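## Task

Remove the yellow sponge from the closet and set it on the desk. The robot must not topple or finish leaning. The sponge must stay on the desk without the robot holding it there.

## Robot and tools

ROBOT. The LinearBot has an omnidirectional base and a column about 1.75 m tall. A carriage rides up and down that column; lift_m sets its height, 0 to 1 m. The carriage holds two identical six-joint arms (left and right), each with a two-finger gripper. Each arm base sits about 0.57 m plus lift_m above the floor, and carriage parts hang about 0.15 m lower. A hand reaches up to 0.78 m from its shoulder but only about 0.38 m below its arm base. The hand is about 0.16 m long and 0.1 m wide (0.14 m open). The parked arm pose is joints 1-6 = 0, 0.05, 0.05, 1.45, 0, 0. With both arms parked the footprint is about 0.95 m wide by 0.7 m long. Cameras: carriage_camera is fixed and tilted about 20 degrees down; left_wrist_camera and right_wrist_camera look out past the fingertips.

FRAMES. Base frame: origin on the floor below the base centre, x forward, y left, z up. left_hand and right_hand are the midpoints between each hand's pads, in this frame. quat_wxyz maps base axes to hand axes: hand z runs along the fingers and the fingers open along hand y. Odometry is the base frame as it stood when the scene began. Heading is positive to the left and runs from -3.142 to 3.142. It counts wheel turns, so wheel slip shows up as travel.

execute_actions(actions, cameras). actions holds exactly one action, or none (an empty list only returns state and images). An action may have "base", "joints" or both, and they start together.
- "base" takes one command, a relative offset from where the base last reported itself: translate_m (metres, forward +, -2 to 2), strafe_m (metres, left +, -2 to 2) or rotate_rad (radians, counter-clockwise/left +, -6.3 to 6.3).
- "joints" is a single dictionary keyed by joint name, covering both arms. Every value is an absolute target, not an offset. Allowed keys and ranges: lift_m 0 to 1; left_/right_joint1_rad -2.617 to 3.054 (arm swing about vertical, 0 forward, + left); joint2_rad 0 to 3.141 (shoulder: 0 upper arm back and level, 1.57 upright, 3.14 forward and level); joint3_rad 0 to 3.141 (elbow: 0 folded, 3.14 straight); joint4_rad -1.57 to 1.57 (wrist pitch, + lifts fingertips); joint5_rad -1.57 to 1.57 (wrist yaw, + turns fingertips to the RIGHT); joint6_rad -2.094 to 2.094 (roll about the finger axis); left_/right_gripper_m 0 to 0.093 (pad gap in metres).
A joint you omit may keep pushing toward its earlier target. An unknown key or an out-of-range value rejects the whole call, and then nothing moves. One action runs for at most 15 s. Arm joints 1-3 move at up to 1.8 rad/s and 4-6 at up to 2.7 rad/s. cameras is a list from carriage_camera, left_wrist_camera, right_wrist_camera, "all". Omitting it, or passing null or ["all"], returns every image; [] returns none. The pictures line gives the order of the images.

wait(seconds): 0 to 10 s with no new command, then the same report. zoom_image(camera, region): region is [x0, y0, x1, y1] in pixels of that camera's latest full image (origin top-left, at most 504x504). read_manual(section): licence texts only. finished_scene(scene): pass the current scene number. It ends the scene for good and reports success, so the goal must already hold with the robot letting go.

RESULTS. base_status and joint_status describe how each motion of the last accepted action ended. "done" for the base only means the wheels turned the commanded amount. "off_target": the motion came to rest away from its target and may still be pushing. "contact_stop" or "time_out": the target is dropped and the motion holds where it stopped. "joint command not followed" (with a cause line) means a self-collision check blocked that arm's targets, while its gripper target still runs. Blocked joints read "not_followed" and may be retried on later calls. To recover, move only the blocked arm clear first, then the other arm. on_its_own lists motions you did not command; there, "held at" is the target being held. A gripper holding an object usually reads "off_target". motor_effort gives percent of maximum per motor, with the peak in brackets; readings are biased and noisy. A lift effort that keeps falling as the lift lowers means a hand or its load rests on something. drive_wheels at rest clearly higher than after a free move means the base is pressing on something. Joint torques are noisy, offset drive outputs. "ARM HIT" means an arm struck the robot itself. The hand position readings drift at long reach, and a level hand sags about 10-17 cm under 1 kg.

CAUTIONS. The base stops on contact only after the hit, sometimes too late or not at all, and can roll on about 0.3 m after an arm touches something. After such a stop, back up about 0.2 m the way you came (or turn back), repeat if something is still pressed, then retry. Arms and grippers have no contact stop: a blocked arm keeps pressing and snaps to its target once freed. Never let the two arms collide or press together. The base can slip under a tabletop that the column then hits, and reversing into such an edge can tip the robot. Tipping risk rises with a high carriage, outstretched arms, loads, pulling, or a sudden stop; about 1.5 kg per hand with both arms forward can topple it. Only images show a lean. Gripper force is about 45-60 N per pad. Place objects gently and release them, and keep the mug upright and from falling. Stretched arms heat up: MOTOR HOT appears at 75 °C, at 90 °C that arm pauses, and at 100 °C it goes limp and falls. Then resend targets that read "limit_stop_at_motor_heat". While you think, the robot holds its last command, and loose objects may get nudged now and then.

Each tool is called after "Request:" in YAML: its name, and indented under it one key for each argument.

## Session

Request:
execute_actions:
  actions: []

Scene clock: 0.00 s.
Joint torques (N m, as the arm reports them, + toward a larger angle): no reading
base_odometry: x=+0.000 y=+0.000 heading=+0.000 (m, m, rad; odometry frame)
base_status: not commanded
joint_positions: lift_m=+0.300 left_joint1_rad=-0.004 left_joint2_rad=+0.055 left_joint3_rad=+0.054 left_joint4_rad=+1.461 left_joint5_rad=-0.052 left_joint6_rad=-0.062 left_gripper_m=+0.094 right_joint1_rad=+0.012 right_joint2_rad=+0.041 right_joint3_rad=+0.040 right_joint4_rad=+1.402 right_joint5_rad=-0.005 right_joint6_rad=+0.002 right_gripper_m=+0.095
joint_status: not commanded
motor_effort: lift_m=+25 drive_wheels=+2 (%)
left_hand: x=+0.2996 y=+0.3567 z=+1.2995 quat_wxyz=(+0.998, -0.028, +0.055, -0.031) (m; base frame)
right_hand: x=+0.3135 y=-0.3465 z=+1.2940 quat_wxyz=(+0.996, -0.003, +0.085, +0.007) (m; base frame)
pictures: carriage_camera, left_wrist_camera, right_wrist_camera
Images, in order (width x height): carriage_camera 504x504, left_wrist_camera 504x504, right_wrist_camera 504x504.

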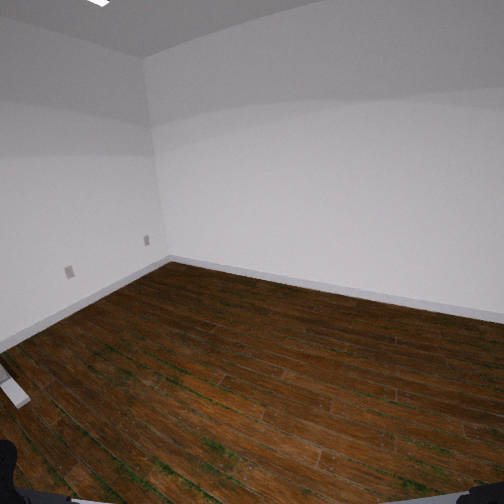

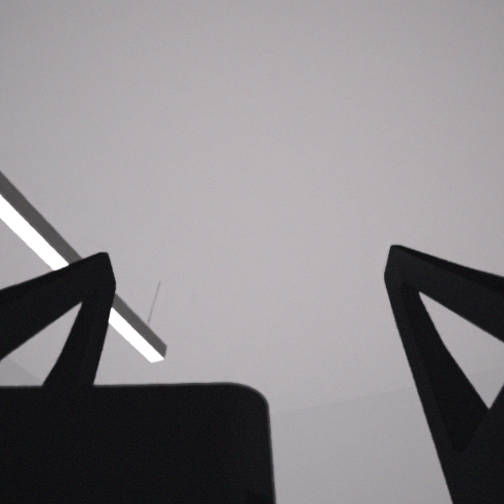

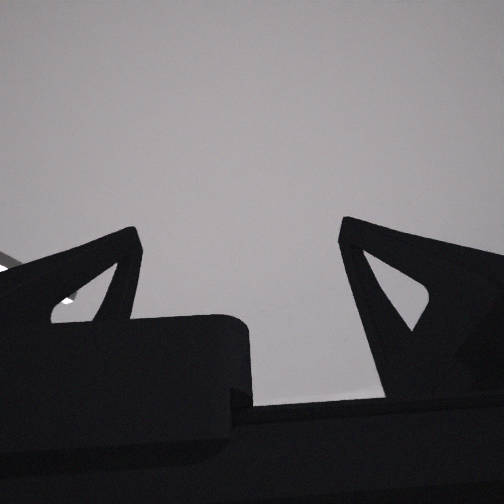

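Request:
execute_actions:
  actions:
    - {"base":{"rotate_rad":1.4}}
  cameras: ["carriage_camera"]

Scene clock: 3.43 s.
Joint torques (N m, as the arm reports them, + toward a larger angle): left_arm=[0.01 3.51 6.95 0.   0.03 0.13] | right_arm=[ 0.03  4.38  6.33 -0.01 -0.1  -0.07]
base_odometry: x=+0.000 y=+0.000 heading=+1.400 (m, m, rad; odometry frame)
base_status: done
joint_positions: lift_m=+0.300 left_joint1_rad=-0.004 left_joint2_rad=+0.055 left_joint3_rad=+0.054 left_joint4_rad=+1.460 left_joint5_rad=-0.052 left_joint6_rad=-0.062 left_gripper_m=+0.094 right_joint1_rad=+0.012 right_joint2_rad=+0.041 right_joint3_rad=+0.040 right_joint4_rad=+1.401 right_joint5_rad=-0.005 right_joint6_rad=+0.002 right_gripper_m=+0.095
joint_status: not commanded
motor_effort: lift_m=+24(24) drive_wheels=+5(15) (%)
left_hand: x=+0.2999 y=+0.3567 z=+1.2995 quat_wxyz=(+0.998, -0.028, +0.056, -0.031) (m; base frame)
right_hand: x=+0.3137 y=-0.3465 z=+1.2940 quat_wxyz=(+0.996, -0.003, +0.085, +0.007) (m; base frame)
pictures: carriage_camera
Images, in order (width x height): carriage_camera 504x504.

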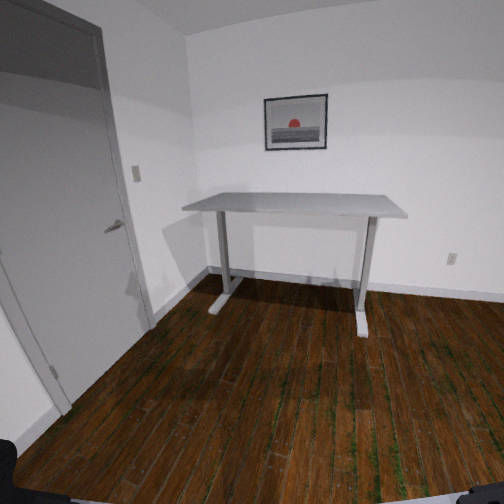

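Request:
execute_actions:
  actions:
    - {"base":{"rotate_rad":1.4}}
  cameras: ["carriage_camera"]

Request:
execute_actions:
  actions:
    - {"base":{"rotate_rad":1.4}}
  cameras: ["carriage_camera"]

Scene clock: 7.03 s.
Joint torques (N m, as the arm reports them, + toward a larger angle): left_arm=[0.01 3.5  6.95 0.   0.03 0.13] | right_arm=[ 0.    4.28  6.26  0.01 -0.09 -0.09]
base_odometry: x=+0.000 y=+0.000 heading=+2.799 (m, m, rad; odometry frame)
base_status: done
joint_positions: lift_m=+0.300 left_joint1_rad=-0.004 left_joint2_rad=+0.055 left_joint3_rad=+0.054 left_joint4_rad=+1.460 left_joint5_rad=-0.052 left_joint6_rad=-0.062 left_gripper_m=+0.094 right_joint1_rad=+0.012 right_joint2_rad=+0.041 right_joint3_rad=+0.040 right_joint4_rad=+1.400 right_joint5_rad=-0.005 right_joint6_rad=+0.002 right_gripper_m=+0.095
joint_status: not commanded
motor_effort: lift_m=+25(24) drive_wheels=+5(13) (%)
left_hand: x=+0.2999 y=+0.3567 z=+1.2995 quat_wxyz=(+0.998, -0.028, +0.056, -0.031) (m; base frame)
right_hand: x=+0.3139 y=-0.3465 z=+1.2940 quat_wxyz=(+0.996, -0.003, +0.086, +0.007) (m; base frame)
pictures: carriage_camera
Images, in order (width x height): carriage_camera 504x504.

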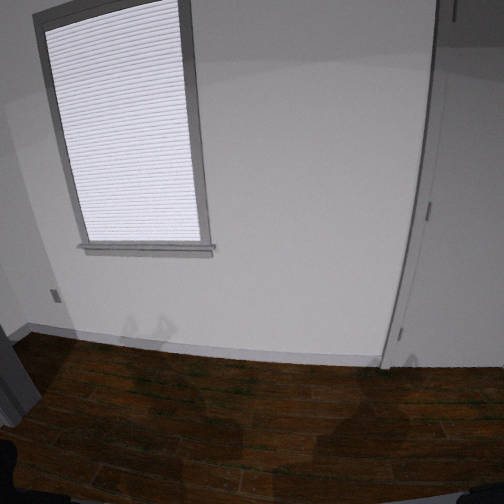

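Scene clock: 9.97 s.
Joint torques (N m, as the arm reports them, + toward a larger angle): left_arm=[ 0.01  3.53  6.95 -0.01  0.03  0.13] | right_arm=[ 0.07  4.25  6.27  0.03 -0.1  -0.07]
base_odometry: x=+0.000 y=+0.000 heading=-2.084 (m, m, rad; odometry frame)
base_status: done
joint_positions: lift_m=+0.300 left_joint1_rad=-0.004 left_joint2_rad=+0.055 left_joint3_rad=+0.054 left_joint4_rad=+1.460 left_joint5_rad=-0.052 left_joint6_rad=-0.062 left_gripper_m=+0.094 right_joint1_rad=+0.012 right_joint2_rad=+0.041 right_joint3_rad=+0.040 right_joint4_rad=+1.399 right_joint5_rad=-0.005 right_joint6_rad=+0.002 right_gripper_m=+0.095
joint_status: not commanded
motor_effort: lift_m=+24(24) drive_wheels=+5(12) (%)
left_hand: x=+0.2999 y=+0.3567 z=+1.2995 quat_wxyz=(+0.998, -0.028, +0.056, -0.031) (m; base frame)
right_hand: x=+0.3141 y=-0.3465 z=+1.2940 quat_wxyz=(+0.996, -0.003, +0.086, +0.007) (m; base frame)
pictures: carriage_camera
Images, in order (width x height): carriage_camera 504x504.

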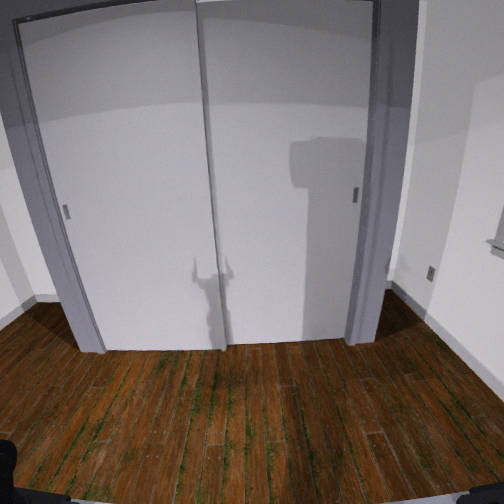

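Request:
zoom_image:
  camera: "carriage_camera"
  region: [30, 170, 130, 270]

Request:
zoom_image:
  camera: "carriage_camera"
  region: [310, 150, 410, 250]

Request:
zoom_image:
  camera: "carriage_camera"
  region: [40, 250, 400, 380]

Region (30, 170, 130, 270) of carriage_camera's 504x504 image, scaled by 5.040, with more detail than that image has.

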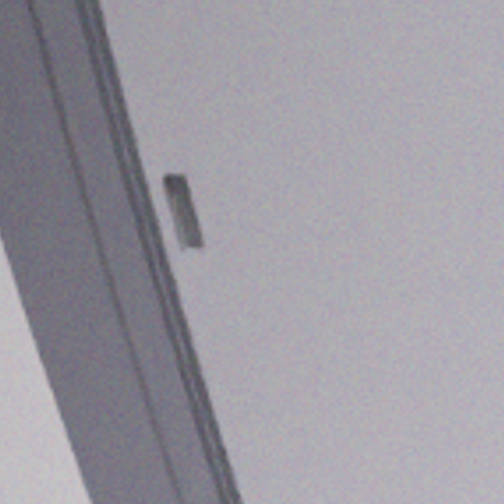

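Region (310, 150, 410, 250) of carriage_camera's 504x504 image, scaled by 5.040, with more detail than that image has.

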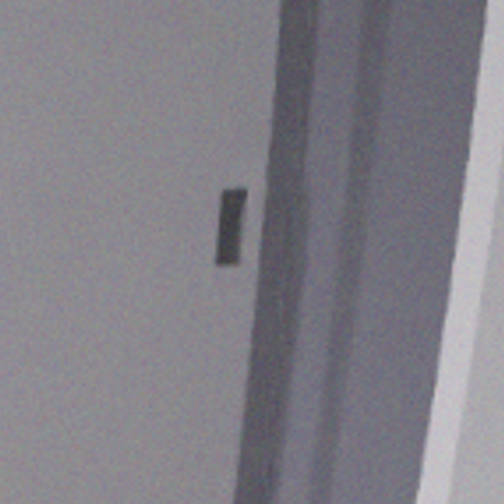

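Region (40, 250, 400, 380) of carriage_camera's 504x504 image, scaled by 1.400, with more detail than that image has; it fills the top 182 rows of this view, and the rest is white.

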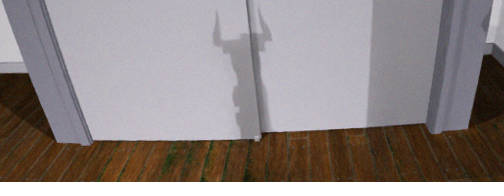

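Request:
execute_actions:
  actions:
    - {"base":{"translate_m":0.7},"joints":{"lift_m":0.27,"right_joint1_rad":0.25,"right_joint2_rad":1.5,"right_joint3_rad":0.6,"right_joint4_rad":0.9}}
  cameras: []

Request:
execute_actions:
  actions:
    - {"base":{"strafe_m":-0.31}}
  cameras: ["carriage_camera","right_wrist_camera"]

Scene clock: 22.63 s.
Joint torques (N m, as the arm reports them, + toward a larger angle): left_arm=[0.01 3.49 6.91 0.   0.03 0.14] | right_arm=[ 0.68 -4.52  7.56  2.05 -0.11 -0.08]
base_odometry: x=-0.343 y=-0.610 heading=-2.083 (m, m, rad; odometry frame)
base_status: done
joint_positions: lift_m=+0.270 left_joint1_rad=-0.004 left_joint2_rad=+0.055 left_joint3_rad=+0.054 left_joint4_rad=+1.459 left_joint5_rad=-0.052 left_joint6_rad=-0.062 left_gripper_m=+0.094 right_joint1_rad=+0.241 right_joint2_rad=+1.485 right_joint3_rad=+0.597 right_joint4_rad=+0.904 right_joint5_rad=-0.005 right_joint6_rad=+0.002 right_gripper_m=+0.095
joint_status: all done
motor_effort: lift_m=+20(19) drive_wheels=-6(20) (%)
left_hand: x=+0.3000 y=+0.3567 z=+1.2702 quat_wxyz=(+0.998, -0.028, +0.056, -0.031) (m; base frame)
right_hand: x=+0.7020 y=-0.2410 z=+1.0668 quat_wxyz=(+0.707, -0.086, +0.696, +0.088) (m; base frame)
pictures: none
No camera images: the call's "cameras" was empty. Leave "cameras" out to get every camera's image.

Scene clock: 25.23 s.
Joint torques (N m, as the arm reports them, + toward a larger angle): left_arm=[0.01 3.51 6.96 0.   0.03 0.13] | right_arm=[ 0.52 -4.51  7.57  2.03 -0.12 -0.09]
base_odometry: x=-0.613 y=-0.458 heading=-2.083 (m, m, rad; odometry frame)
base_status: done
joint_positions: lift_m=+0.270 left_joint1_rad=-0.004 left_joint2_rad=+0.055 left_joint3_rad=+0.054 left_joint4_rad=+1.459 left_joint5_rad=-0.052 left_joint6_rad=-0.062 left_gripper_m=+0.094 right_joint1_rad=+0.242 right_joint2_rad=+1.485 right_joint3_rad=+0.597 right_joint4_rad=+0.904 right_joint5_rad=-0.005 right_joint6_rad=+0.002 right_gripper_m=+0.095
joint_status: not commanded
motor_effort: lift_m=+20(20) drive_wheels=+2(10) (%)
left_hand: x=+0.3000 y=+0.3567 z=+1.2702 quat_wxyz=(+0.998, -0.028, +0.056, -0.031) (m; base frame)
right_hand: x=+0.7018 y=-0.2405 z=+1.0668 quat_wxyz=(+0.707, -0.086, +0.696, +0.088) (m; base frame)
pictures: carriage_camera, right_wrist_camera
camera_calibration (this result's frames):
carriage_camera: T_world_to_cam=[[0.00273822, -0.999144, -0.0412728, 0.0548183], [-0.347834, 0.0377441, -0.936796, 1.23468], [0.937552, 0.0169213, -0.347433, 0.264932], [0, 0, 0, 1]] pos_world=[0.180928, 0.00368634, 1.25096]
right_wrist_camera: T_world_to_cam=[[0.189147, -0.981586, -0.0266987, -0.342688], [-0.608684, -0.0958682, -0.787599, 1.24086], [0.770537, 0.165223, -0.615609, 0.274281], [0, 0, 0, 1]] pos_world=[0.60877, -0.262736, 1.137]
Images, in order (width x height): carriage_camera 504x504, right_wrist_camera 504x504.

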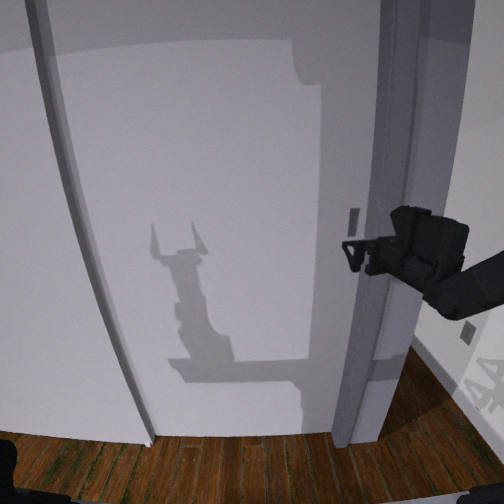

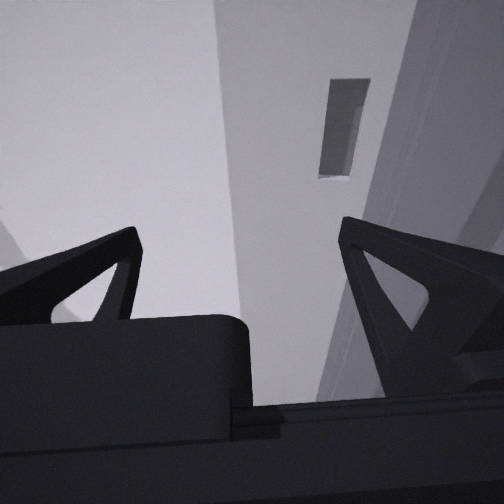

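Request:
execute_actions:
  actions:
    - {"base":{"translate_m":0.13}}
  cameras: ["carriage_camera","right_wrist_camera"]

Scene clock: 29.17 s.
Joint torques (N m, as the arm reports them, + toward a larger angle): left_arm=[0.   3.51 6.93 0.   0.03 0.13] | right_arm=[ 0.63 -4.7   7.53  2.05 -0.11 -0.08]
base_odometry: x=-0.677 y=-0.572 heading=-2.083 (m, m, rad; odometry frame)
base_status: done
joint_positions: lift_m=+0.270 left_joint1_rad=-0.004 left_joint2_rad=+0.055 left_joint3_rad=+0.054 left_joint4_rad=+1.459 left_joint5_rad=-0.052 left_joint6_rad=-0.062 left_gripper_m=+0.094 right_joint1_rad=+0.242 right_joint2_rad=+1.485 right_joint3_rad=+0.597 right_joint4_rad=+0.904 right_joint5_rad=-0.005 right_joint6_rad=+0.002 right_gripper_m=+0.095
joint_status: not commanded
motor_effort: lift_m=+20(20) drive_wheels=+4(11) (%)
left_hand: x=+0.3001 y=+0.3567 z=+1.2701 quat_wxyz=(+0.998, -0.028, +0.056, -0.031) (m; base frame)
right_hand: x=+0.7018 y=-0.2405 z=+1.0668 quat_wxyz=(+0.707, -0.086, +0.696, +0.088) (m; base frame)
pictures: carriage_camera, right_wrist_camera
camera_calibration (this result's frames):
carriage_camera: T_world_to_cam=[[0.00273822, -0.999144, -0.0412728, 0.0548183], [-0.347834, 0.0377441, -0.936796, 1.23468], [0.937552, 0.0169213, -0.347433, 0.264932], [0, 0, 0, 1]] pos_world=[0.180928, 0.00368634, 1.25096]
right_wrist_camera: T_world_to_cam=[[0.189147, -0.981586, -0.0266987, -0.342688], [-0.608684, -0.0958682, -0.787599, 1.24086], [0.770537, 0.165223, -0.615609, 0.274281], [0, 0, 0, 1]] pos_world=[0.60877, -0.262736, 1.137]
Images, in order (width x height): carriage_camera 504x504, right_wrist_camera 504x504.

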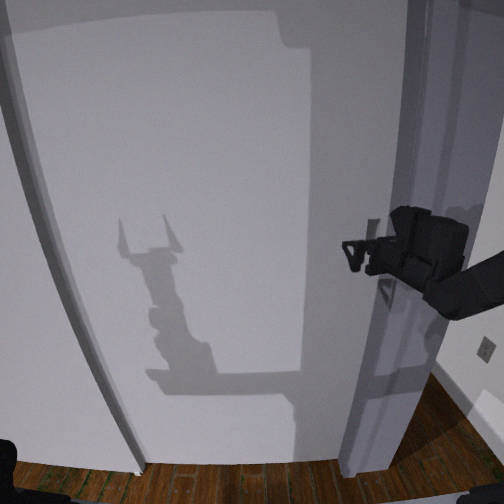

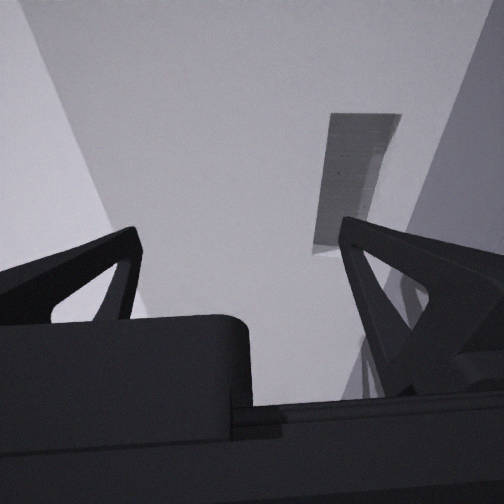

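Request:
execute_actions:
  actions:
    - {"base":{"translate_m":0.052}}
  cameras: ["right_wrist_camera"]

Scene clock: 31.60 s.
Joint torques (N m, as the arm reports them, + toward a larger angle): left_arm=[0.01 3.51 7.01 0.01 0.03 0.14] | right_arm=[ 0.34 -4.6   7.52  2.03 -0.11 -0.08]
base_odometry: x=-0.703 y=-0.617 heading=-2.084 (m, m, rad; odometry frame)
base_status: done
joint_positions: lift_m=+0.270 left_joint1_rad=-0.004 left_joint2_rad=+0.055 left_joint3_rad=+0.054 left_joint4_rad=+1.458 left_joint5_rad=-0.052 left_joint6_rad=-0.062 left_gripper_m=+0.094 right_joint1_rad=+0.244 right_joint2_rad=+1.485 right_joint3_rad=+0.597 right_joint4_rad=+0.904 right_joint5_rad=-0.003 right_joint6_rad=+0.002 right_gripper_m=+0.095
joint_status: not commanded
motor_effort: lift_m=+20(20) drive_wheels=+5(11) (%)
left_hand: x=+0.3003 y=+0.3567 z=+1.2701 quat_wxyz=(+0.998, -0.028, +0.057, -0.031) (m; base frame)
right_hand: x=+0.7017 y=-0.2400 z=+1.0666 quat_wxyz=(+0.707, -0.086, +0.696, +0.088) (m; base frame)
pictures: right_wrist_camera
camera_calibration (this result's frames):
right_wrist_camera: T_world_to_cam=[[0.188753, -0.981662, -0.0266953, -0.341985], [-0.609311, -0.0957525, -0.787129, 1.24066], [0.770138, 0.164839, -0.616211, 0.275003], [0, 0, 0, 1]] pos_world=[0.608707, -0.262248, 1.13689]
Images, in order (width x height): right_wrist_camera 504x504.

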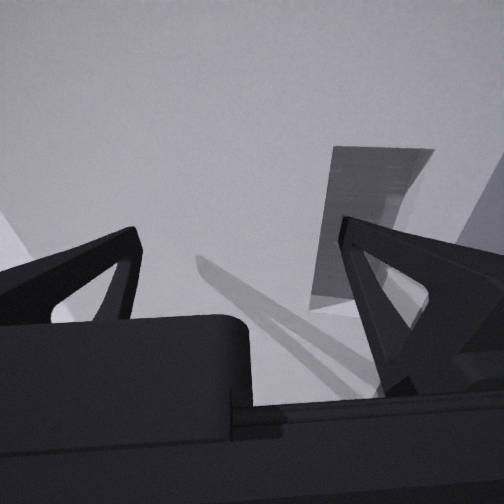

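Request:
execute_actions:
  actions:
    - {"base":{"translate_m":0.008}}
  cameras: ["right_wrist_camera"]

Request:
execute_actions:
  actions:
    - {"base":{"strafe_m":0.05},"joints":{"right_joint1_rad":0.25}}
  cameras: ["right_wrist_camera","carriage_camera"]

Scene clock: 33.17 s.
Joint torques (N m, as the arm reports them, + toward a larger angle): left_arm=[0.01 3.51 6.96 0.02 0.03 0.14] | right_arm=[-0.38 -3.35  9.4   1.82 -0.35 -0.07]
base_odometry: x=-0.707 y=-0.623 heading=-2.085 (m, m, rad; odometry frame)
base_status: done
joint_positions: lift_m=+0.270 left_joint1_rad=-0.004 left_joint2_rad=+0.055 left_joint3_rad=+0.054 left_joint4_rad=+1.458 left_joint5_rad=-0.052 left_joint6_rad=-0.062 left_gripper_m=+0.094 right_joint1_rad=+0.257 right_joint2_rad=+1.473 right_joint3_rad=+0.570 right_joint4_rad=+0.927 right_joint5_rad=+0.017 right_joint6_rad=+0.001 right_gripper_m=+0.095
joint_status: not commanded
motor_effort: lift_m=+20(20) drive_wheels=+9(14) (%)
left_hand: x=+0.3004 y=+0.3567 z=+1.2701 quat_wxyz=(+0.998, -0.028, +0.057, -0.031) (m; base frame)
right_hand: x=+0.6958 y=-0.2393 z=+1.0657 quat_wxyz=(+0.711, -0.083, +0.693, +0.086) (m; base frame)
pictures: right_wrist_camera
camera_calibration (this result's frames):
right_wrist_camera: T_world_to_cam=[[0.182243, -0.982875, -0.0272931, -0.335261], [-0.602947, -0.0897851, -0.792713, 1.2393], [0.776687, 0.160923, -0.608984, 0.265689], [0, 0, 0, 1]] pos_world=[0.601973, -0.261005, 1.13506]
Images, in order (width x height): right_wrist_camera 504x504.

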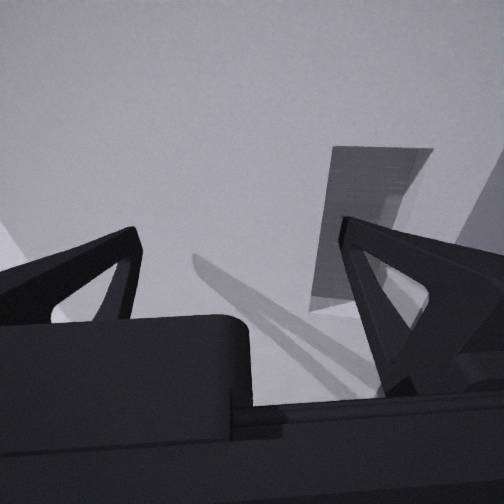

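Scene clock: 34.43 s.
Joint torques (N m, as the arm reports them, + toward a larger angle): left_arm=[ 0.01  3.51  6.98 -0.02  0.03  0.14] | right_arm=[ 1.7  -3.41  9.41  1.86 -0.93 -0.07]
base_odometry: x=-0.668 y=-0.646 heading=-2.086 (m, m, rad; odometry frame)
base_status: strafe_m contact_stop (by the wheels' count: +0.044 of +0.050)
joint_positions: lift_m=+0.270 left_joint1_rad=-0.004 left_joint2_rad=+0.055 left_joint3_rad=+0.054 left_joint4_rad=+1.460 left_joint5_rad=-0.052 left_joint6_rad=-0.062 left_gripper_m=+0.094 right_joint1_rad=+0.225 right_joint2_rad=+1.473 right_joint3_rad=+0.570 right_joint4_rad=+0.924 right_joint5_rad=+0.081 right_joint6_rad=+0.001 right_gripper_m=+0.095
joint_status: right_joint1_rad off_target (ended at +0.225, target +0.250)
motor_effort: lift_m=+20(20) drive_wheels=+4(14) (%)
left_hand: x=+0.2997 y=+0.3568 z=+1.2702 quat_wxyz=(+0.998, -0.028, +0.055, -0.031) (m; base frame)
right_hand: x=+0.7009 y=-0.2636 z=+1.0648 quat_wxyz=(+0.713, -0.049, +0.698, +0.053) (m; base frame)
pictures: carriage_camera, right_wrist_camera
camera_calibration (this result's frames):
carriage_camera: T_world_to_cam=[[0.00273822, -0.999144, -0.0412728, 0.0548183], [-0.347834, 0.0377441, -0.936796, 1.23468], [0.937552, 0.0169213, -0.347433, 0.264932], [0, 0, 0, 1]] pos_world=[0.180928, 0.00368634, 1.25096]
right_wrist_camera: T_world_to_cam=[[0.0873572, -0.995772, -0.0284115, -0.295863], [-0.61166, -0.0311049, -0.790509, 1.25878], [0.786283, 0.0864348, -0.611791, 0.241691], [0, 0, 0, 1]] pos_world=[0.605757, -0.276349, 1.13454]
Images, in order (width x height): carriage_camera 504x504, right_wrist_camera 504x504.

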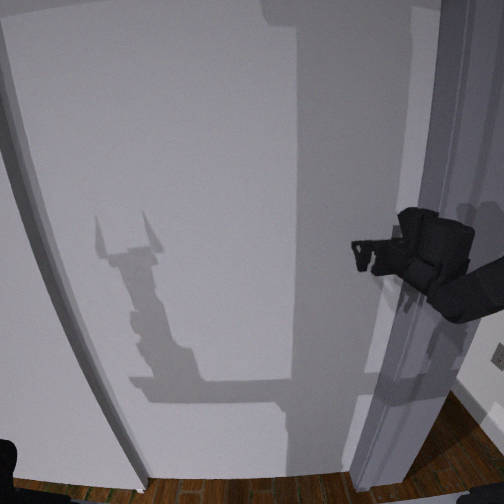

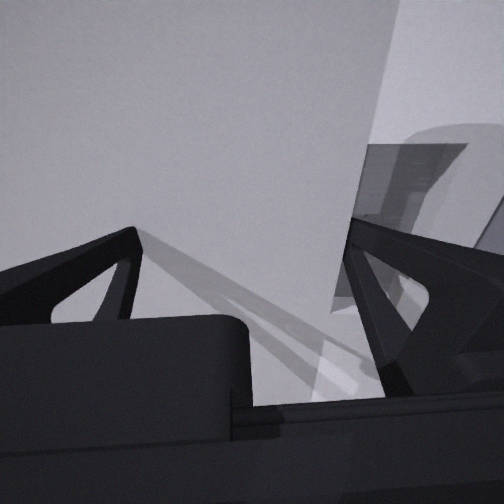

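Request:
execute_actions:
  actions:
    - {"base":{"strafe_m":0.15},"joints":{"right_joint1_rad":0.30,"right_joint5_rad":-0.2}}
  cameras: ["right_wrist_camera","carriage_camera"]

Scene clock: 37.10 s.
Joint torques (N m, as the arm reports them, + toward a larger angle): left_arm=[ 0.    3.51  6.95 -0.02  0.03  0.14] | right_arm=[ 1.34 -3.39  9.59  1.79 -0.77 -0.07]
base_odometry: x=-0.538 y=-0.720 heading=-2.086 (m, m, rad; odometry frame)
base_status: done
joint_positions: lift_m=+0.270 left_joint1_rad=-0.004 left_joint2_rad=+0.055 left_joint3_rad=+0.054 left_joint4_rad=+1.460 left_joint5_rad=-0.052 left_joint6_rad=-0.062 left_gripper_m=+0.094 right_joint1_rad=+0.280 right_joint2_rad=+1.473 right_joint3_rad=+0.566 right_joint4_rad=+0.930 right_joint5_rad=-0.132 right_joint6_rad=+0.001 right_gripper_m=+0.095
joint_status: right_joint1_rad off_target (ended at +0.280, target +0.300); right_joint5_rad off_target (ended at -0.132, target -0.200)
motor_effort: lift_m=+20(20) drive_wheels=+3(14) (%)
left_hand: x=+0.2997 y=+0.3568 z=+1.2702 quat_wxyz=(+0.998, -0.028, +0.055, -0.031) (m; base frame)
right_hand: x=+0.6842 y=-0.2057 z=+1.0647 quat_wxyz=(+0.701, -0.143, +0.684, +0.145) (m; base frame)
pictures: carriage_camera, right_wrist_camera
camera_calibration (this result's frames):
carriage_camera: T_world_to_cam=[[0.00273822, -0.999144, -0.0412728, 0.0548183], [-0.347834, 0.0377441, -0.936796, 1.23468], [0.937552, 0.0169213, -0.347433, 0.264932], [0, 0, 0, 1]] pos_world=[0.180928, 0.00368634, 1.25096]
right_wrist_camera: T_world_to_cam=[[0.347071, -0.93755, -0.0232728, -0.407889], [-0.578276, -0.194403, -0.792341, 1.19575], [0.738335, 0.288457, -0.609634, 0.321853], [0, 0, 0, 1]] pos_world=[0.595406, -0.242799, 1.13416]
Images, in order (width x height): carriage_camera 504x504, right_wrist_camera 504x504.

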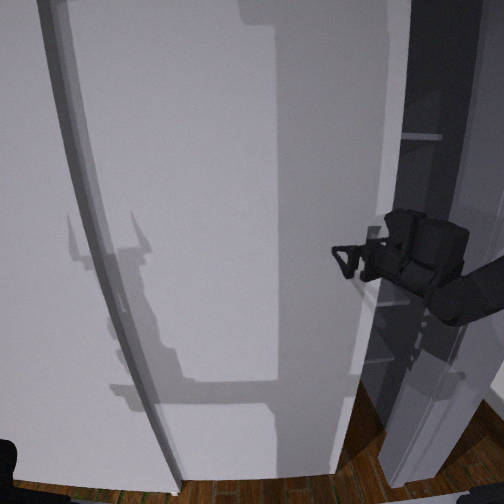

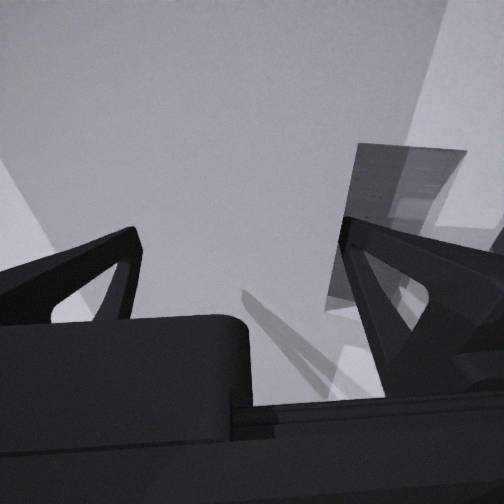

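Request:
execute_actions:
  actions:
    - {"base":{"strafe_m":0.42},"joints":{"right_joint1_rad":0.31,"right_joint5_rad":-0.21}}
  cameras: ["right_wrist_camera","carriage_camera"]

Scene clock: 40.57 s.
Joint torques (N m, as the arm reports them, + toward a larger angle): left_arm=[ 0.02  3.52  6.95 -0.02  0.04  0.14] | right_arm=[ 0.48 -1.44 11.8   1.65 -0.55 -0.05]
base_odometry: x=-0.173 y=-0.928 heading=-2.087 (m, m, rad; odometry frame)
base_status: done
joint_positions: lift_m=+0.270 left_joint1_rad=-0.004 left_joint2_rad=+0.055 left_joint3_rad=+0.054 left_joint4_rad=+1.460 left_joint5_rad=-0.052 left_joint6_rad=-0.062 left_gripper_m=+0.094 right_joint1_rad=+0.300 right_joint2_rad=+1.451 right_joint3_rad=+0.535 right_joint4_rad=+0.948 right_joint5_rad=-0.165 right_joint6_rad=-0.003 right_gripper_m=+0.095
joint_status: right_joint5_rad off_target (ended at -0.164, target -0.210); the others done
motor_effort: lift_m=+20(20) drive_wheels=+5(18) (%)
left_hand: x=+0.2997 y=+0.3568 z=+1.2702 quat_wxyz=(+0.998, -0.028, +0.055, -0.031) (m; base frame)
right_hand: x=+0.6719 y=-0.1942 z=+1.0641 quat_wxyz=(+0.699, -0.163, +0.677, +0.163) (m; base frame)
pictures: carriage_camera, right_wrist_camera
camera_calibration (this result's frames):
carriage_camera: T_world_to_cam=[[0.00273822, -0.999144, -0.0412728, 0.0548183], [-0.347834, 0.0377441, -0.936796, 1.23468], [0.937552, 0.0169213, -0.347433, 0.264932], [0, 0, 0, 1]] pos_world=[0.180928, 0.00368634, 1.25096]
right_wrist_camera: T_world_to_cam=[[0.396713, -0.917761, -0.0182369, -0.427766], [-0.559887, -0.226179, -0.797101, 1.17688], [0.727424, 0.326431, -0.603571, 0.33548], [0, 0, 0, 1]] pos_world=[0.584587, -0.235912, 1.13278]
Images, in order (width x height): carriage_camera 504x504, right_wrist_camera 504x504.

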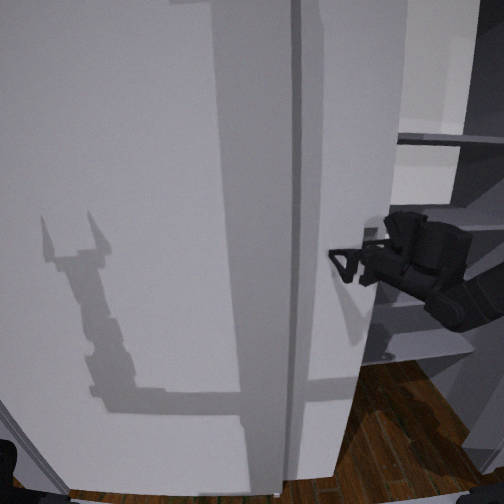

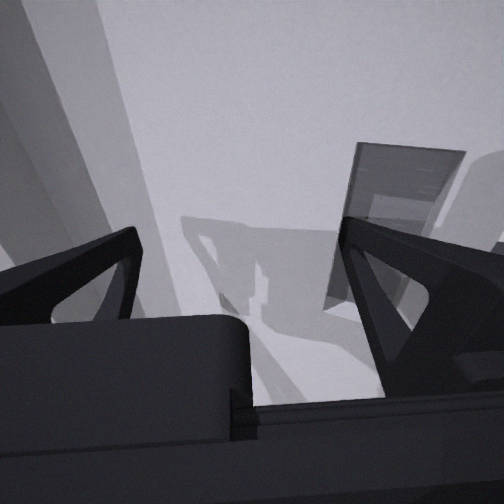

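Request:
execute_actions:
  actions:
    - {"joints":{"right_joint2_rad":1.1,"right_joint3_rad":0.3,"right_joint4_rad":0.8,"right_joint5_rad":-0.16,"right_joint1_rad":0.29}}
  cameras: []

Request:
execute_actions:
  actions:
    - {"base":{"strafe_m":-0.7},"joints":{"right_joint1_rad":0,"right_joint2_rad":0.05,"right_joint3_rad":0.05,"right_joint4_rad":1.45,"right_joint5_rad":0,"lift_m":0.5}}
  cameras: ["carriage_camera"]

Scene clock: 42.57 s.
Joint torques (N m, as the arm reports them, + toward a larger angle): left_arm=[ 0.02  3.51  6.92 -0.03  0.03  0.14] | right_arm=[-0.6  -3.61  6.31  1.9  -0.17 -0.06]
base_odometry: x=-0.173 y=-0.928 heading=-2.087 (m, m, rad; odometry frame)
base_status: not commanded
joint_positions: lift_m=+0.270 left_joint1_rad=-0.004 left_joint2_rad=+0.055 left_joint3_rad=+0.054 left_joint4_rad=+1.460 left_joint5_rad=-0.052 left_joint6_rad=-0.062 left_gripper_m=+0.094 right_joint1_rad=+0.300 right_joint2_rad=+1.113 right_joint3_rad=+0.318 right_joint4_rad=+0.816 right_joint5_rad=-0.155 right_joint6_rad=-0.003 right_gripper_m=+0.095
joint_status: all done
motor_effort: lift_m=+20(20) drive_wheels=+2(5) (%)
left_hand: x=+0.2997 y=+0.3568 z=+1.2702 quat_wxyz=(+0.998, -0.028, +0.055, -0.031) (m; base frame)
right_hand: x=+0.6081 y=-0.2156 z=+1.0610 quat_wxyz=(+0.696, -0.160, +0.681, +0.159) (m; base frame)
pictures: none
No camera images: the call's "cameras" was empty. Leave "cameras" out to get every camera's image.

Scene clock: 46.30 s.
Joint torques (N m, as the arm reports them, + toward a larger angle): left_arm=[ 0.    3.5   6.95 -0.02  0.03  0.13] | right_arm=[-0.6   2.55  4.85 -0.14 -0.06 -0.03]
base_odometry: x=-0.782 y=-0.583 heading=-2.086 (m, m, rad; odometry frame)
base_status: done
joint_positions: lift_m=+0.500 left_joint1_rad=-0.004 left_joint2_rad=+0.055 left_joint3_rad=+0.054 left_joint4_rad=+1.460 left_joint5_rad=-0.052 left_joint6_rad=-0.062 left_gripper_m=+0.094 right_joint1_rad=+0.009 right_joint2_rad=+0.071 right_joint3_rad=+0.067 right_joint4_rad=+1.454 right_joint5_rad=-0.004 right_joint6_rad=-0.003 right_gripper_m=+0.095
joint_status: all done
motor_effort: lift_m=+27(33) drive_wheels=+3(22) (%)
left_hand: x=+0.2997 y=+0.3568 z=+1.4995 quat_wxyz=(+0.998, -0.028, +0.055, -0.031) (m; base frame)
right_hand: x=+0.3021 y=-0.3469 z=+1.5030 quat_wxyz=(+0.998, -0.003, +0.060, +0.003) (m; base frame)
pictures: carriage_camera
camera_calibration (this result's frames):
carriage_camera: T_world_to_cam=[[0.00273822, -0.999144, -0.0412728, 0.0642838], [-0.347834, 0.0377441, -0.936796, 1.44953], [0.937552, 0.0169213, -0.347433, 0.344612], [0, 0, 0, 1]] pos_world=[0.180928, 0.00368634, 1.4803]
Images, in order (width x height): carriage_camera 504x504.

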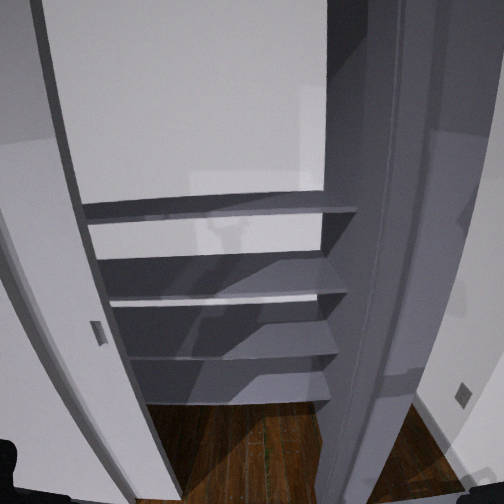

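Request:
execute_actions:
  actions:
    - {"base":{"rotate_rad":0.02},"joints":{"right_joint2_rad":0.8,"right_joint3_rad":0.1,"right_joint4_rad":0.7,"right_gripper_m":0}}
  cameras: []

Request:
execute_actions:
  actions:
    - {"base":{"strafe_m":1.85},"joints":{"lift_m":0.3}}
  cameras: ["carriage_camera","right_wrist_camera"]

Scene clock: 51.53 s.
Joint torques (N m, as the arm reports them, + toward a larger angle): left_arm=[-0.01  3.56  6.93 -0.01  0.04  0.13] | right_arm=[-0.52  0.87  8.51  2.06 -0.05 -0.05]
base_odometry: x=-0.782 y=-0.583 heading=-2.067 (m, m, rad; odometry frame)
base_status: done
joint_positions: lift_m=+0.500 left_joint1_rad=-0.004 left_joint2_rad=+0.055 left_joint3_rad=+0.054 left_joint4_rad=+1.460 left_joint5_rad=-0.052 left_joint6_rad=-0.062 left_gripper_m=+0.094 right_joint1_rad=+0.009 right_joint2_rad=+0.786 right_joint3_rad=+0.092 right_joint4_rad=+0.703 right_joint5_rad=-0.004 right_joint6_rad=-0.003 right_gripper_m=+0.001
joint_status: all done
motor_effort: lift_m=+27(27) drive_wheels=-7(8) (%)
left_hand: x=+0.2998 y=+0.3568 z=+1.4995 quat_wxyz=(+0.998, -0.028, +0.056, -0.031) (m; base frame)
right_hand: x=+0.5765 y=-0.3445 z=+1.2596 quat_wxyz=(+0.710, -0.006, +0.704, +0.004) (m; base frame)
pictures: none
No camera images: the call's "cameras" was empty. Leave "cameras" out to get every camera's image.

Scene clock: 57.60 s.
Joint torques (N m, as the arm reports them, + toward a larger angle): left_arm=[ 0.02  3.53  6.94 -0.01  0.03  0.14] | right_arm=[-0.61  0.83  8.51  2.06 -0.08 -0.04]
base_odometry: x=+0.846 y=-1.462 heading=-2.066 (m, m, rad; odometry frame)
base_status: done
joint_positions: lift_m=+0.300 left_joint1_rad=-0.004 left_joint2_rad=+0.055 left_joint3_rad=+0.054 left_joint4_rad=+1.460 left_joint5_rad=-0.052 left_joint6_rad=-0.062 left_gripper_m=+0.094 right_joint1_rad=+0.009 right_joint2_rad=+0.786 right_joint3_rad=+0.092 right_joint4_rad=+0.702 right_joint5_rad=-0.004 right_joint6_rad=-0.003 right_gripper_m=+0.001
joint_status: all done
motor_effort: lift_m=+20(24) drive_wheels=+7(19) (%)
left_hand: x=+0.2997 y=+0.3567 z=+1.3002 quat_wxyz=(+0.998, -0.028, +0.055, -0.031) (m; base frame)
right_hand: x=+0.5765 y=-0.3446 z=+1.0601 quat_wxyz=(+0.710, -0.005, +0.704, +0.003) (m; base frame)
pictures: carriage_camera, right_wrist_camera
camera_calibration (this result's frames):
carriage_camera: T_world_to_cam=[[0.00273822, -0.999144, -0.0412728, 0.0560579], [-0.347834, 0.0377441, -0.936796, 1.26282], [0.937552, 0.0169213, -0.347433, 0.275367], [0, 0, 0, 1]] pos_world=[0.180928, 0.00368634, 1.28099]
right_wrist_camera: T_world_to_cam=[[-0.0448512, -0.998749, -0.0220874, -0.2973], [-0.620823, 0.0451878, -0.782647, 1.19971], [0.782667, -0.0213903, -0.622073, 0.319463], [0, 0, 0, 1]] pos_world=[0.481441, -0.344307, 1.13111]
Images, in order (width x height): carriage_camera 504x504, right_wrist_camera 504x504.

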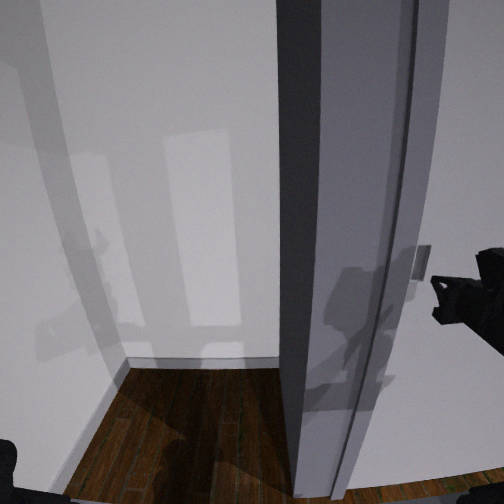

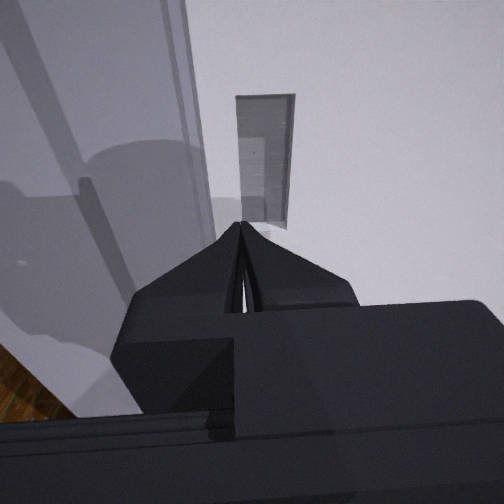

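Request:
execute_actions:
  actions:
    - {"base":{"translate_m":0.086},"joints":{"right_joint5_rad":0.11}}
  cameras: ["right_wrist_camera"]

Scene clock: 59.97 s.
Joint torques (N m, as the arm reports them, + toward a larger angle): left_arm=[0.01 3.49 6.9  0.01 0.04 0.14] | right_arm=[-0.48  2.59 10.99  1.64 -0.02 -0.04]
base_odometry: x=+0.805 y=-1.537 heading=-2.066 (m, m, rad; odometry frame)
base_status: done
joint_positions: lift_m=+0.300 left_joint1_rad=-0.004 left_joint2_rad=+0.055 left_joint3_rad=+0.054 left_joint4_rad=+1.458 left_joint5_rad=-0.052 left_joint6_rad=-0.062 left_gripper_m=+0.094 right_joint1_rad=+0.009 right_joint2_rad=+0.767 right_joint3_rad=+0.055 right_joint4_rad=+0.747 right_joint5_rad=+0.099 right_joint6_rad=-0.003 right_gripper_m=+0.001
joint_status: all done
motor_effort: lift_m=+20(20) drive_wheels=+11(14) (%)
left_hand: x=+0.3003 y=+0.3568 z=+1.3002 quat_wxyz=(+0.998, -0.028, +0.057, -0.031) (m; base frame)
right_hand: x=+0.5702 y=-0.3624 z=+1.0593 quat_wxyz=(+0.719, +0.032, +0.694, -0.032) (m; base frame)
pictures: right_wrist_camera
camera_calibration (this result's frames):
right_wrist_camera: T_world_to_cam=[[-0.146609, -0.988821, -0.0271968, -0.248276], [-0.591137, 0.109624, -0.799087, 1.21976], [0.793135, -0.101076, -0.600601, 0.265909], [0, 0, 0, 1]] pos_world=[0.473747, -0.352339, 1.12765]
Images, in order (width x height): right_wrist_camera 504x504.

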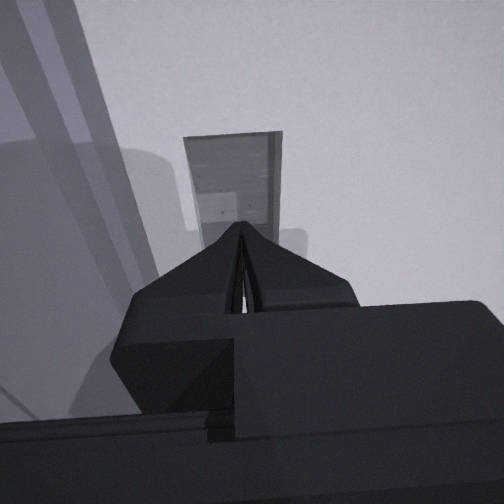

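Request:
execute_actions:
  actions:
    - {"base":{"strafe_m":-0.27},"joints":{"right_joint5_rad":0.22,"right_joint1_rad":-0.04}}
  cameras: ["right_wrist_camera","carriage_camera"]

Scene clock: 62.80 s.
Joint torques (N m, as the arm reports them, + toward a larger angle): left_arm=[0.01 3.54 6.94 0.   0.04 0.14] | right_arm=[-2.98  2.59 11.18  1.7   1.41 -0.04]
base_odometry: x=+0.568 y=-1.409 heading=-2.066 (m, m, rad; odometry frame)
base_status: done
joint_positions: lift_m=+0.300 left_joint1_rad=-0.004 left_joint2_rad=+0.055 left_joint3_rad=+0.054 left_joint4_rad=+1.459 left_joint5_rad=-0.052 left_joint6_rad=-0.062 left_gripper_m=+0.094 right_joint1_rad=+0.006 right_joint2_rad=+0.767 right_joint3_rad=+0.055 right_joint4_rad=+0.740 right_joint5_rad=+0.067 right_joint6_rad=-0.003 right_gripper_m=+0.001
joint_status: right_joint1_rad off_target (ended at +0.006, target -0.040); right_joint5_rad off_target (ended at +0.067, target +0.220)
motor_effort: lift_m=+20(20) drive_wheels=+3(14) (%)
left_hand: x=+0.3001 y=+0.3568 z=+1.3002 quat_wxyz=(+0.998, -0.028, +0.056, -0.031) (m; base frame)
right_hand: x=+0.5707 y=-0.3574 z=+1.0576 quat_wxyz=(+0.717, +0.021, +0.697, -0.022) (m; base frame)
pictures: carriage_camera, right_wrist_camera
camera_calibration (this result's frames):
carriage_camera: T_world_to_cam=[[0.00273822, -0.999144, -0.0412728, 0.0560579], [-0.347834, 0.0377441, -0.936796, 1.26282], [0.937552, 0.0169213, -0.347433, 0.275367], [0, 0, 0, 1]] pos_world=[0.180928, 0.00368634, 1.28099]
right_wrist_camera: T_world_to_cam=[[-0.116576, -0.992872, -0.0248156, -0.264479], [-0.599675, 0.0902828, -0.795135, 1.21194], [0.791707, -0.077812, -0.605925, 0.279809], [0, 0, 0, 1]] pos_world=[0.474409, -0.350239, 1.12663]
Images, in order (width x height): carriage_camera 504x504, right_wrist_camera 504x504.

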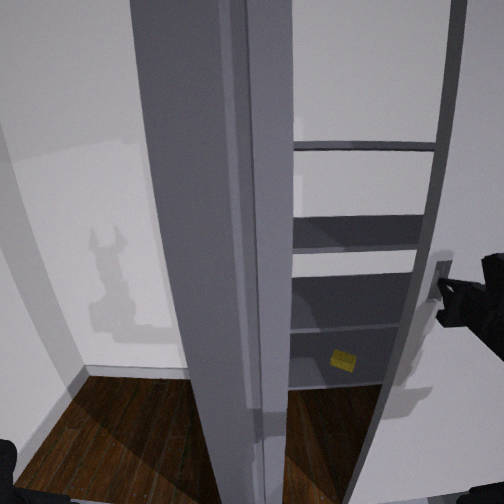

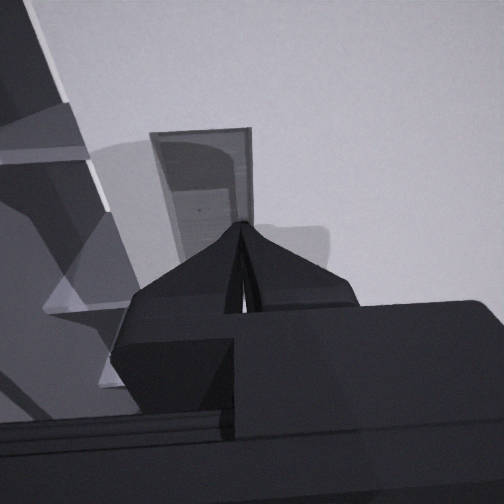

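Request:
execute_actions:
  actions:
    - {"base":{"translate_m":-0.04},"joints":{"right_joint5_rad":0.05,"right_joint1_rad":0.01}}
  cameras: []

Request:
execute_actions:
  actions:
    - {"joints":{"right_joint5_rad":0.0,"right_joint1_rad":0.6}}
  cameras: []

Request:
execute_actions:
  actions:
    - {"base":{"translate_m":0.06},"joints":{"right_joint5_rad":0.42,"right_joint1_rad":0.45,"right_joint2_rad":1.5,"right_joint3_rad":0.7,"right_joint4_rad":0.8}}
  cameras: ["right_wrist_camera","carriage_camera"]

Scene clock: 68.57 s.
Joint torques (N m, as the arm reports them, + toward a larger angle): left_arm=[ 0.    3.53  6.97 -0.02  0.03  0.13] | right_arm=[ 0.09  1.33  9.05  1.89 -0.02 -0.05]
base_odometry: x=+0.586 y=-1.374 heading=-2.066 (m, m, rad; odometry frame)
base_status: done
joint_positions: lift_m=+0.300 left_joint1_rad=-0.004 left_joint2_rad=+0.055 left_joint3_rad=+0.054 left_joint4_rad=+1.461 left_joint5_rad=-0.052 left_joint6_rad=-0.062 left_gripper_m=+0.094 right_joint1_rad=+0.009 right_joint2_rad=+0.780 right_joint3_rad=+0.085 right_joint4_rad=+0.719 right_joint5_rad=+0.041 right_joint6_rad=-0.003 right_gripper_m=+0.001
joint_status: all done
motor_effort: lift_m=+20(20) drive_wheels=-1(7) (%)
left_hand: x=+0.2996 y=+0.3568 z=+1.3002 quat_wxyz=(+0.998, -0.028, +0.055, -0.031) (m; base frame)
right_hand: x=+0.5752 y=-0.3524 z=+1.0626 quat_wxyz=(+0.715, +0.011, +0.699, -0.012) (m; base frame)
pictures: none
No camera images: the call's "cameras" was empty. Leave "cameras" out to get every camera's image.

Scene clock: 69.73 s.
Joint torques (N m, as the arm reports them, + toward a larger angle): left_arm=[ 0.02  3.5   6.93 -0.02  0.04  0.13] | right_arm=[ 0.58  1.31  9.05  1.9  -0.15 -0.04]
base_odometry: x=+0.586 y=-1.374 heading=-2.066 (m, m, rad; odometry frame)
base_status: not commanded
joint_positions: lift_m=+0.300 left_joint1_rad=-0.004 left_joint2_rad=+0.055 left_joint3_rad=+0.054 left_joint4_rad=+1.461 left_joint5_rad=-0.052 left_joint6_rad=-0.062 left_gripper_m=+0.094 right_joint1_rad=+0.591 right_joint2_rad=+0.780 right_joint3_rad=+0.085 right_joint4_rad=+0.719 right_joint5_rad=+0.004 right_joint6_rad=-0.003 right_gripper_m=+0.001
joint_status: all done
motor_effort: lift_m=+20(20) drive_wheels=-1(1) (%)
left_hand: x=+0.2996 y=+0.3568 z=+1.3002 quat_wxyz=(+0.998, -0.028, +0.055, -0.031) (m; base frame)
right_hand: x=+0.5240 y=-0.1786 z=+1.0626 quat_wxyz=(+0.685, -0.203, +0.669, +0.206) (m; base frame)
pictures: none
No camera images: the call's "cameras" was empty. Leave "cameras" out to get every camera's image.

Scene clock: 71.00 s.
Joint torques (N m, as the arm reports them, + toward a larger angle): left_arm=[ 0.    3.51  6.92 -0.02  0.03  0.13] | right_arm=[-0.47 -4.95  8.49  1.97 -0.02 -0.02]
base_odometry: x=+0.558 y=-1.427 heading=-2.067 (m, m, rad; odometry frame)
base_status: done
joint_positions: lift_m=+0.300 left_joint1_rad=-0.004 left_joint2_rad=+0.055 left_joint3_rad=+0.054 left_joint4_rad=+1.460 left_joint5_rad=-0.052 left_joint6_rad=-0.062 left_gripper_m=+0.094 right_joint1_rad=+0.458 right_joint2_rad=+1.487 right_joint3_rad=+0.687 right_joint4_rad=+0.805 right_joint5_rad=+0.412 right_joint6_rad=-0.003 right_gripper_m=+0.001
joint_status: all done
motor_effort: lift_m=+20(20) drive_wheels=-4(11) (%)
left_hand: x=+0.2998 y=+0.3568 z=+1.3002 quat_wxyz=(+0.998, -0.028, +0.056, -0.031) (m; base frame)
right_hand: x=+0.6985 y=-0.2137 z=+1.1118 quat_wxyz=(+0.708, -0.017, +0.706, +0.016) (m; base frame)
pictures: carriage_camera, right_wrist_camera
camera_calibration (this result's frames):
carriage_camera: T_world_to_cam=[[0.00273822, -0.999144, -0.0412728, 0.0560579], [-0.347834, 0.0377441, -0.936796, 1.26282], [0.937552, 0.0169213, -0.347433, 0.275367], [0, 0, 0, 1]] pos_world=[0.180928, 0.00368634, 1.28099]
right_wrist_camera: T_world_to_cam=[[-0.0114035, -0.999669, -0.0230621, -0.182407], [-0.625568, 0.025125, -0.779765, 1.30576], [0.780086, 0.00553487, -0.625647, 0.2705], [0, 0, 0, 1]] pos_world=[0.603746, -0.216651, 1.18321]
Images, in order (width x height): carriage_camera 504x504, right_wrist_camera 504x504.

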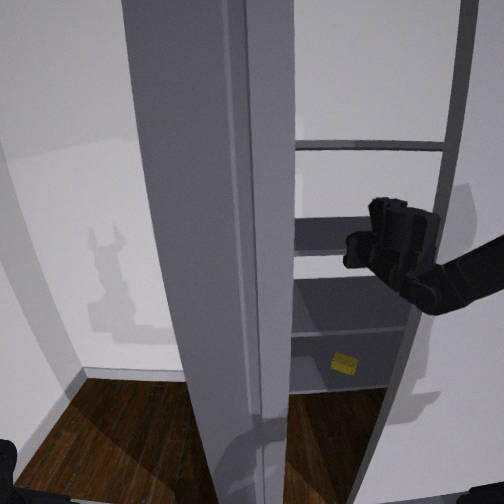

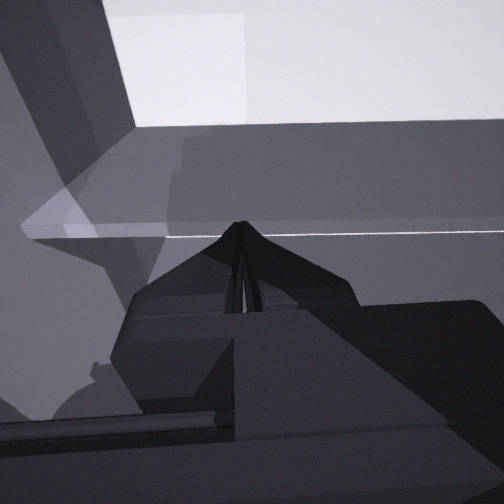

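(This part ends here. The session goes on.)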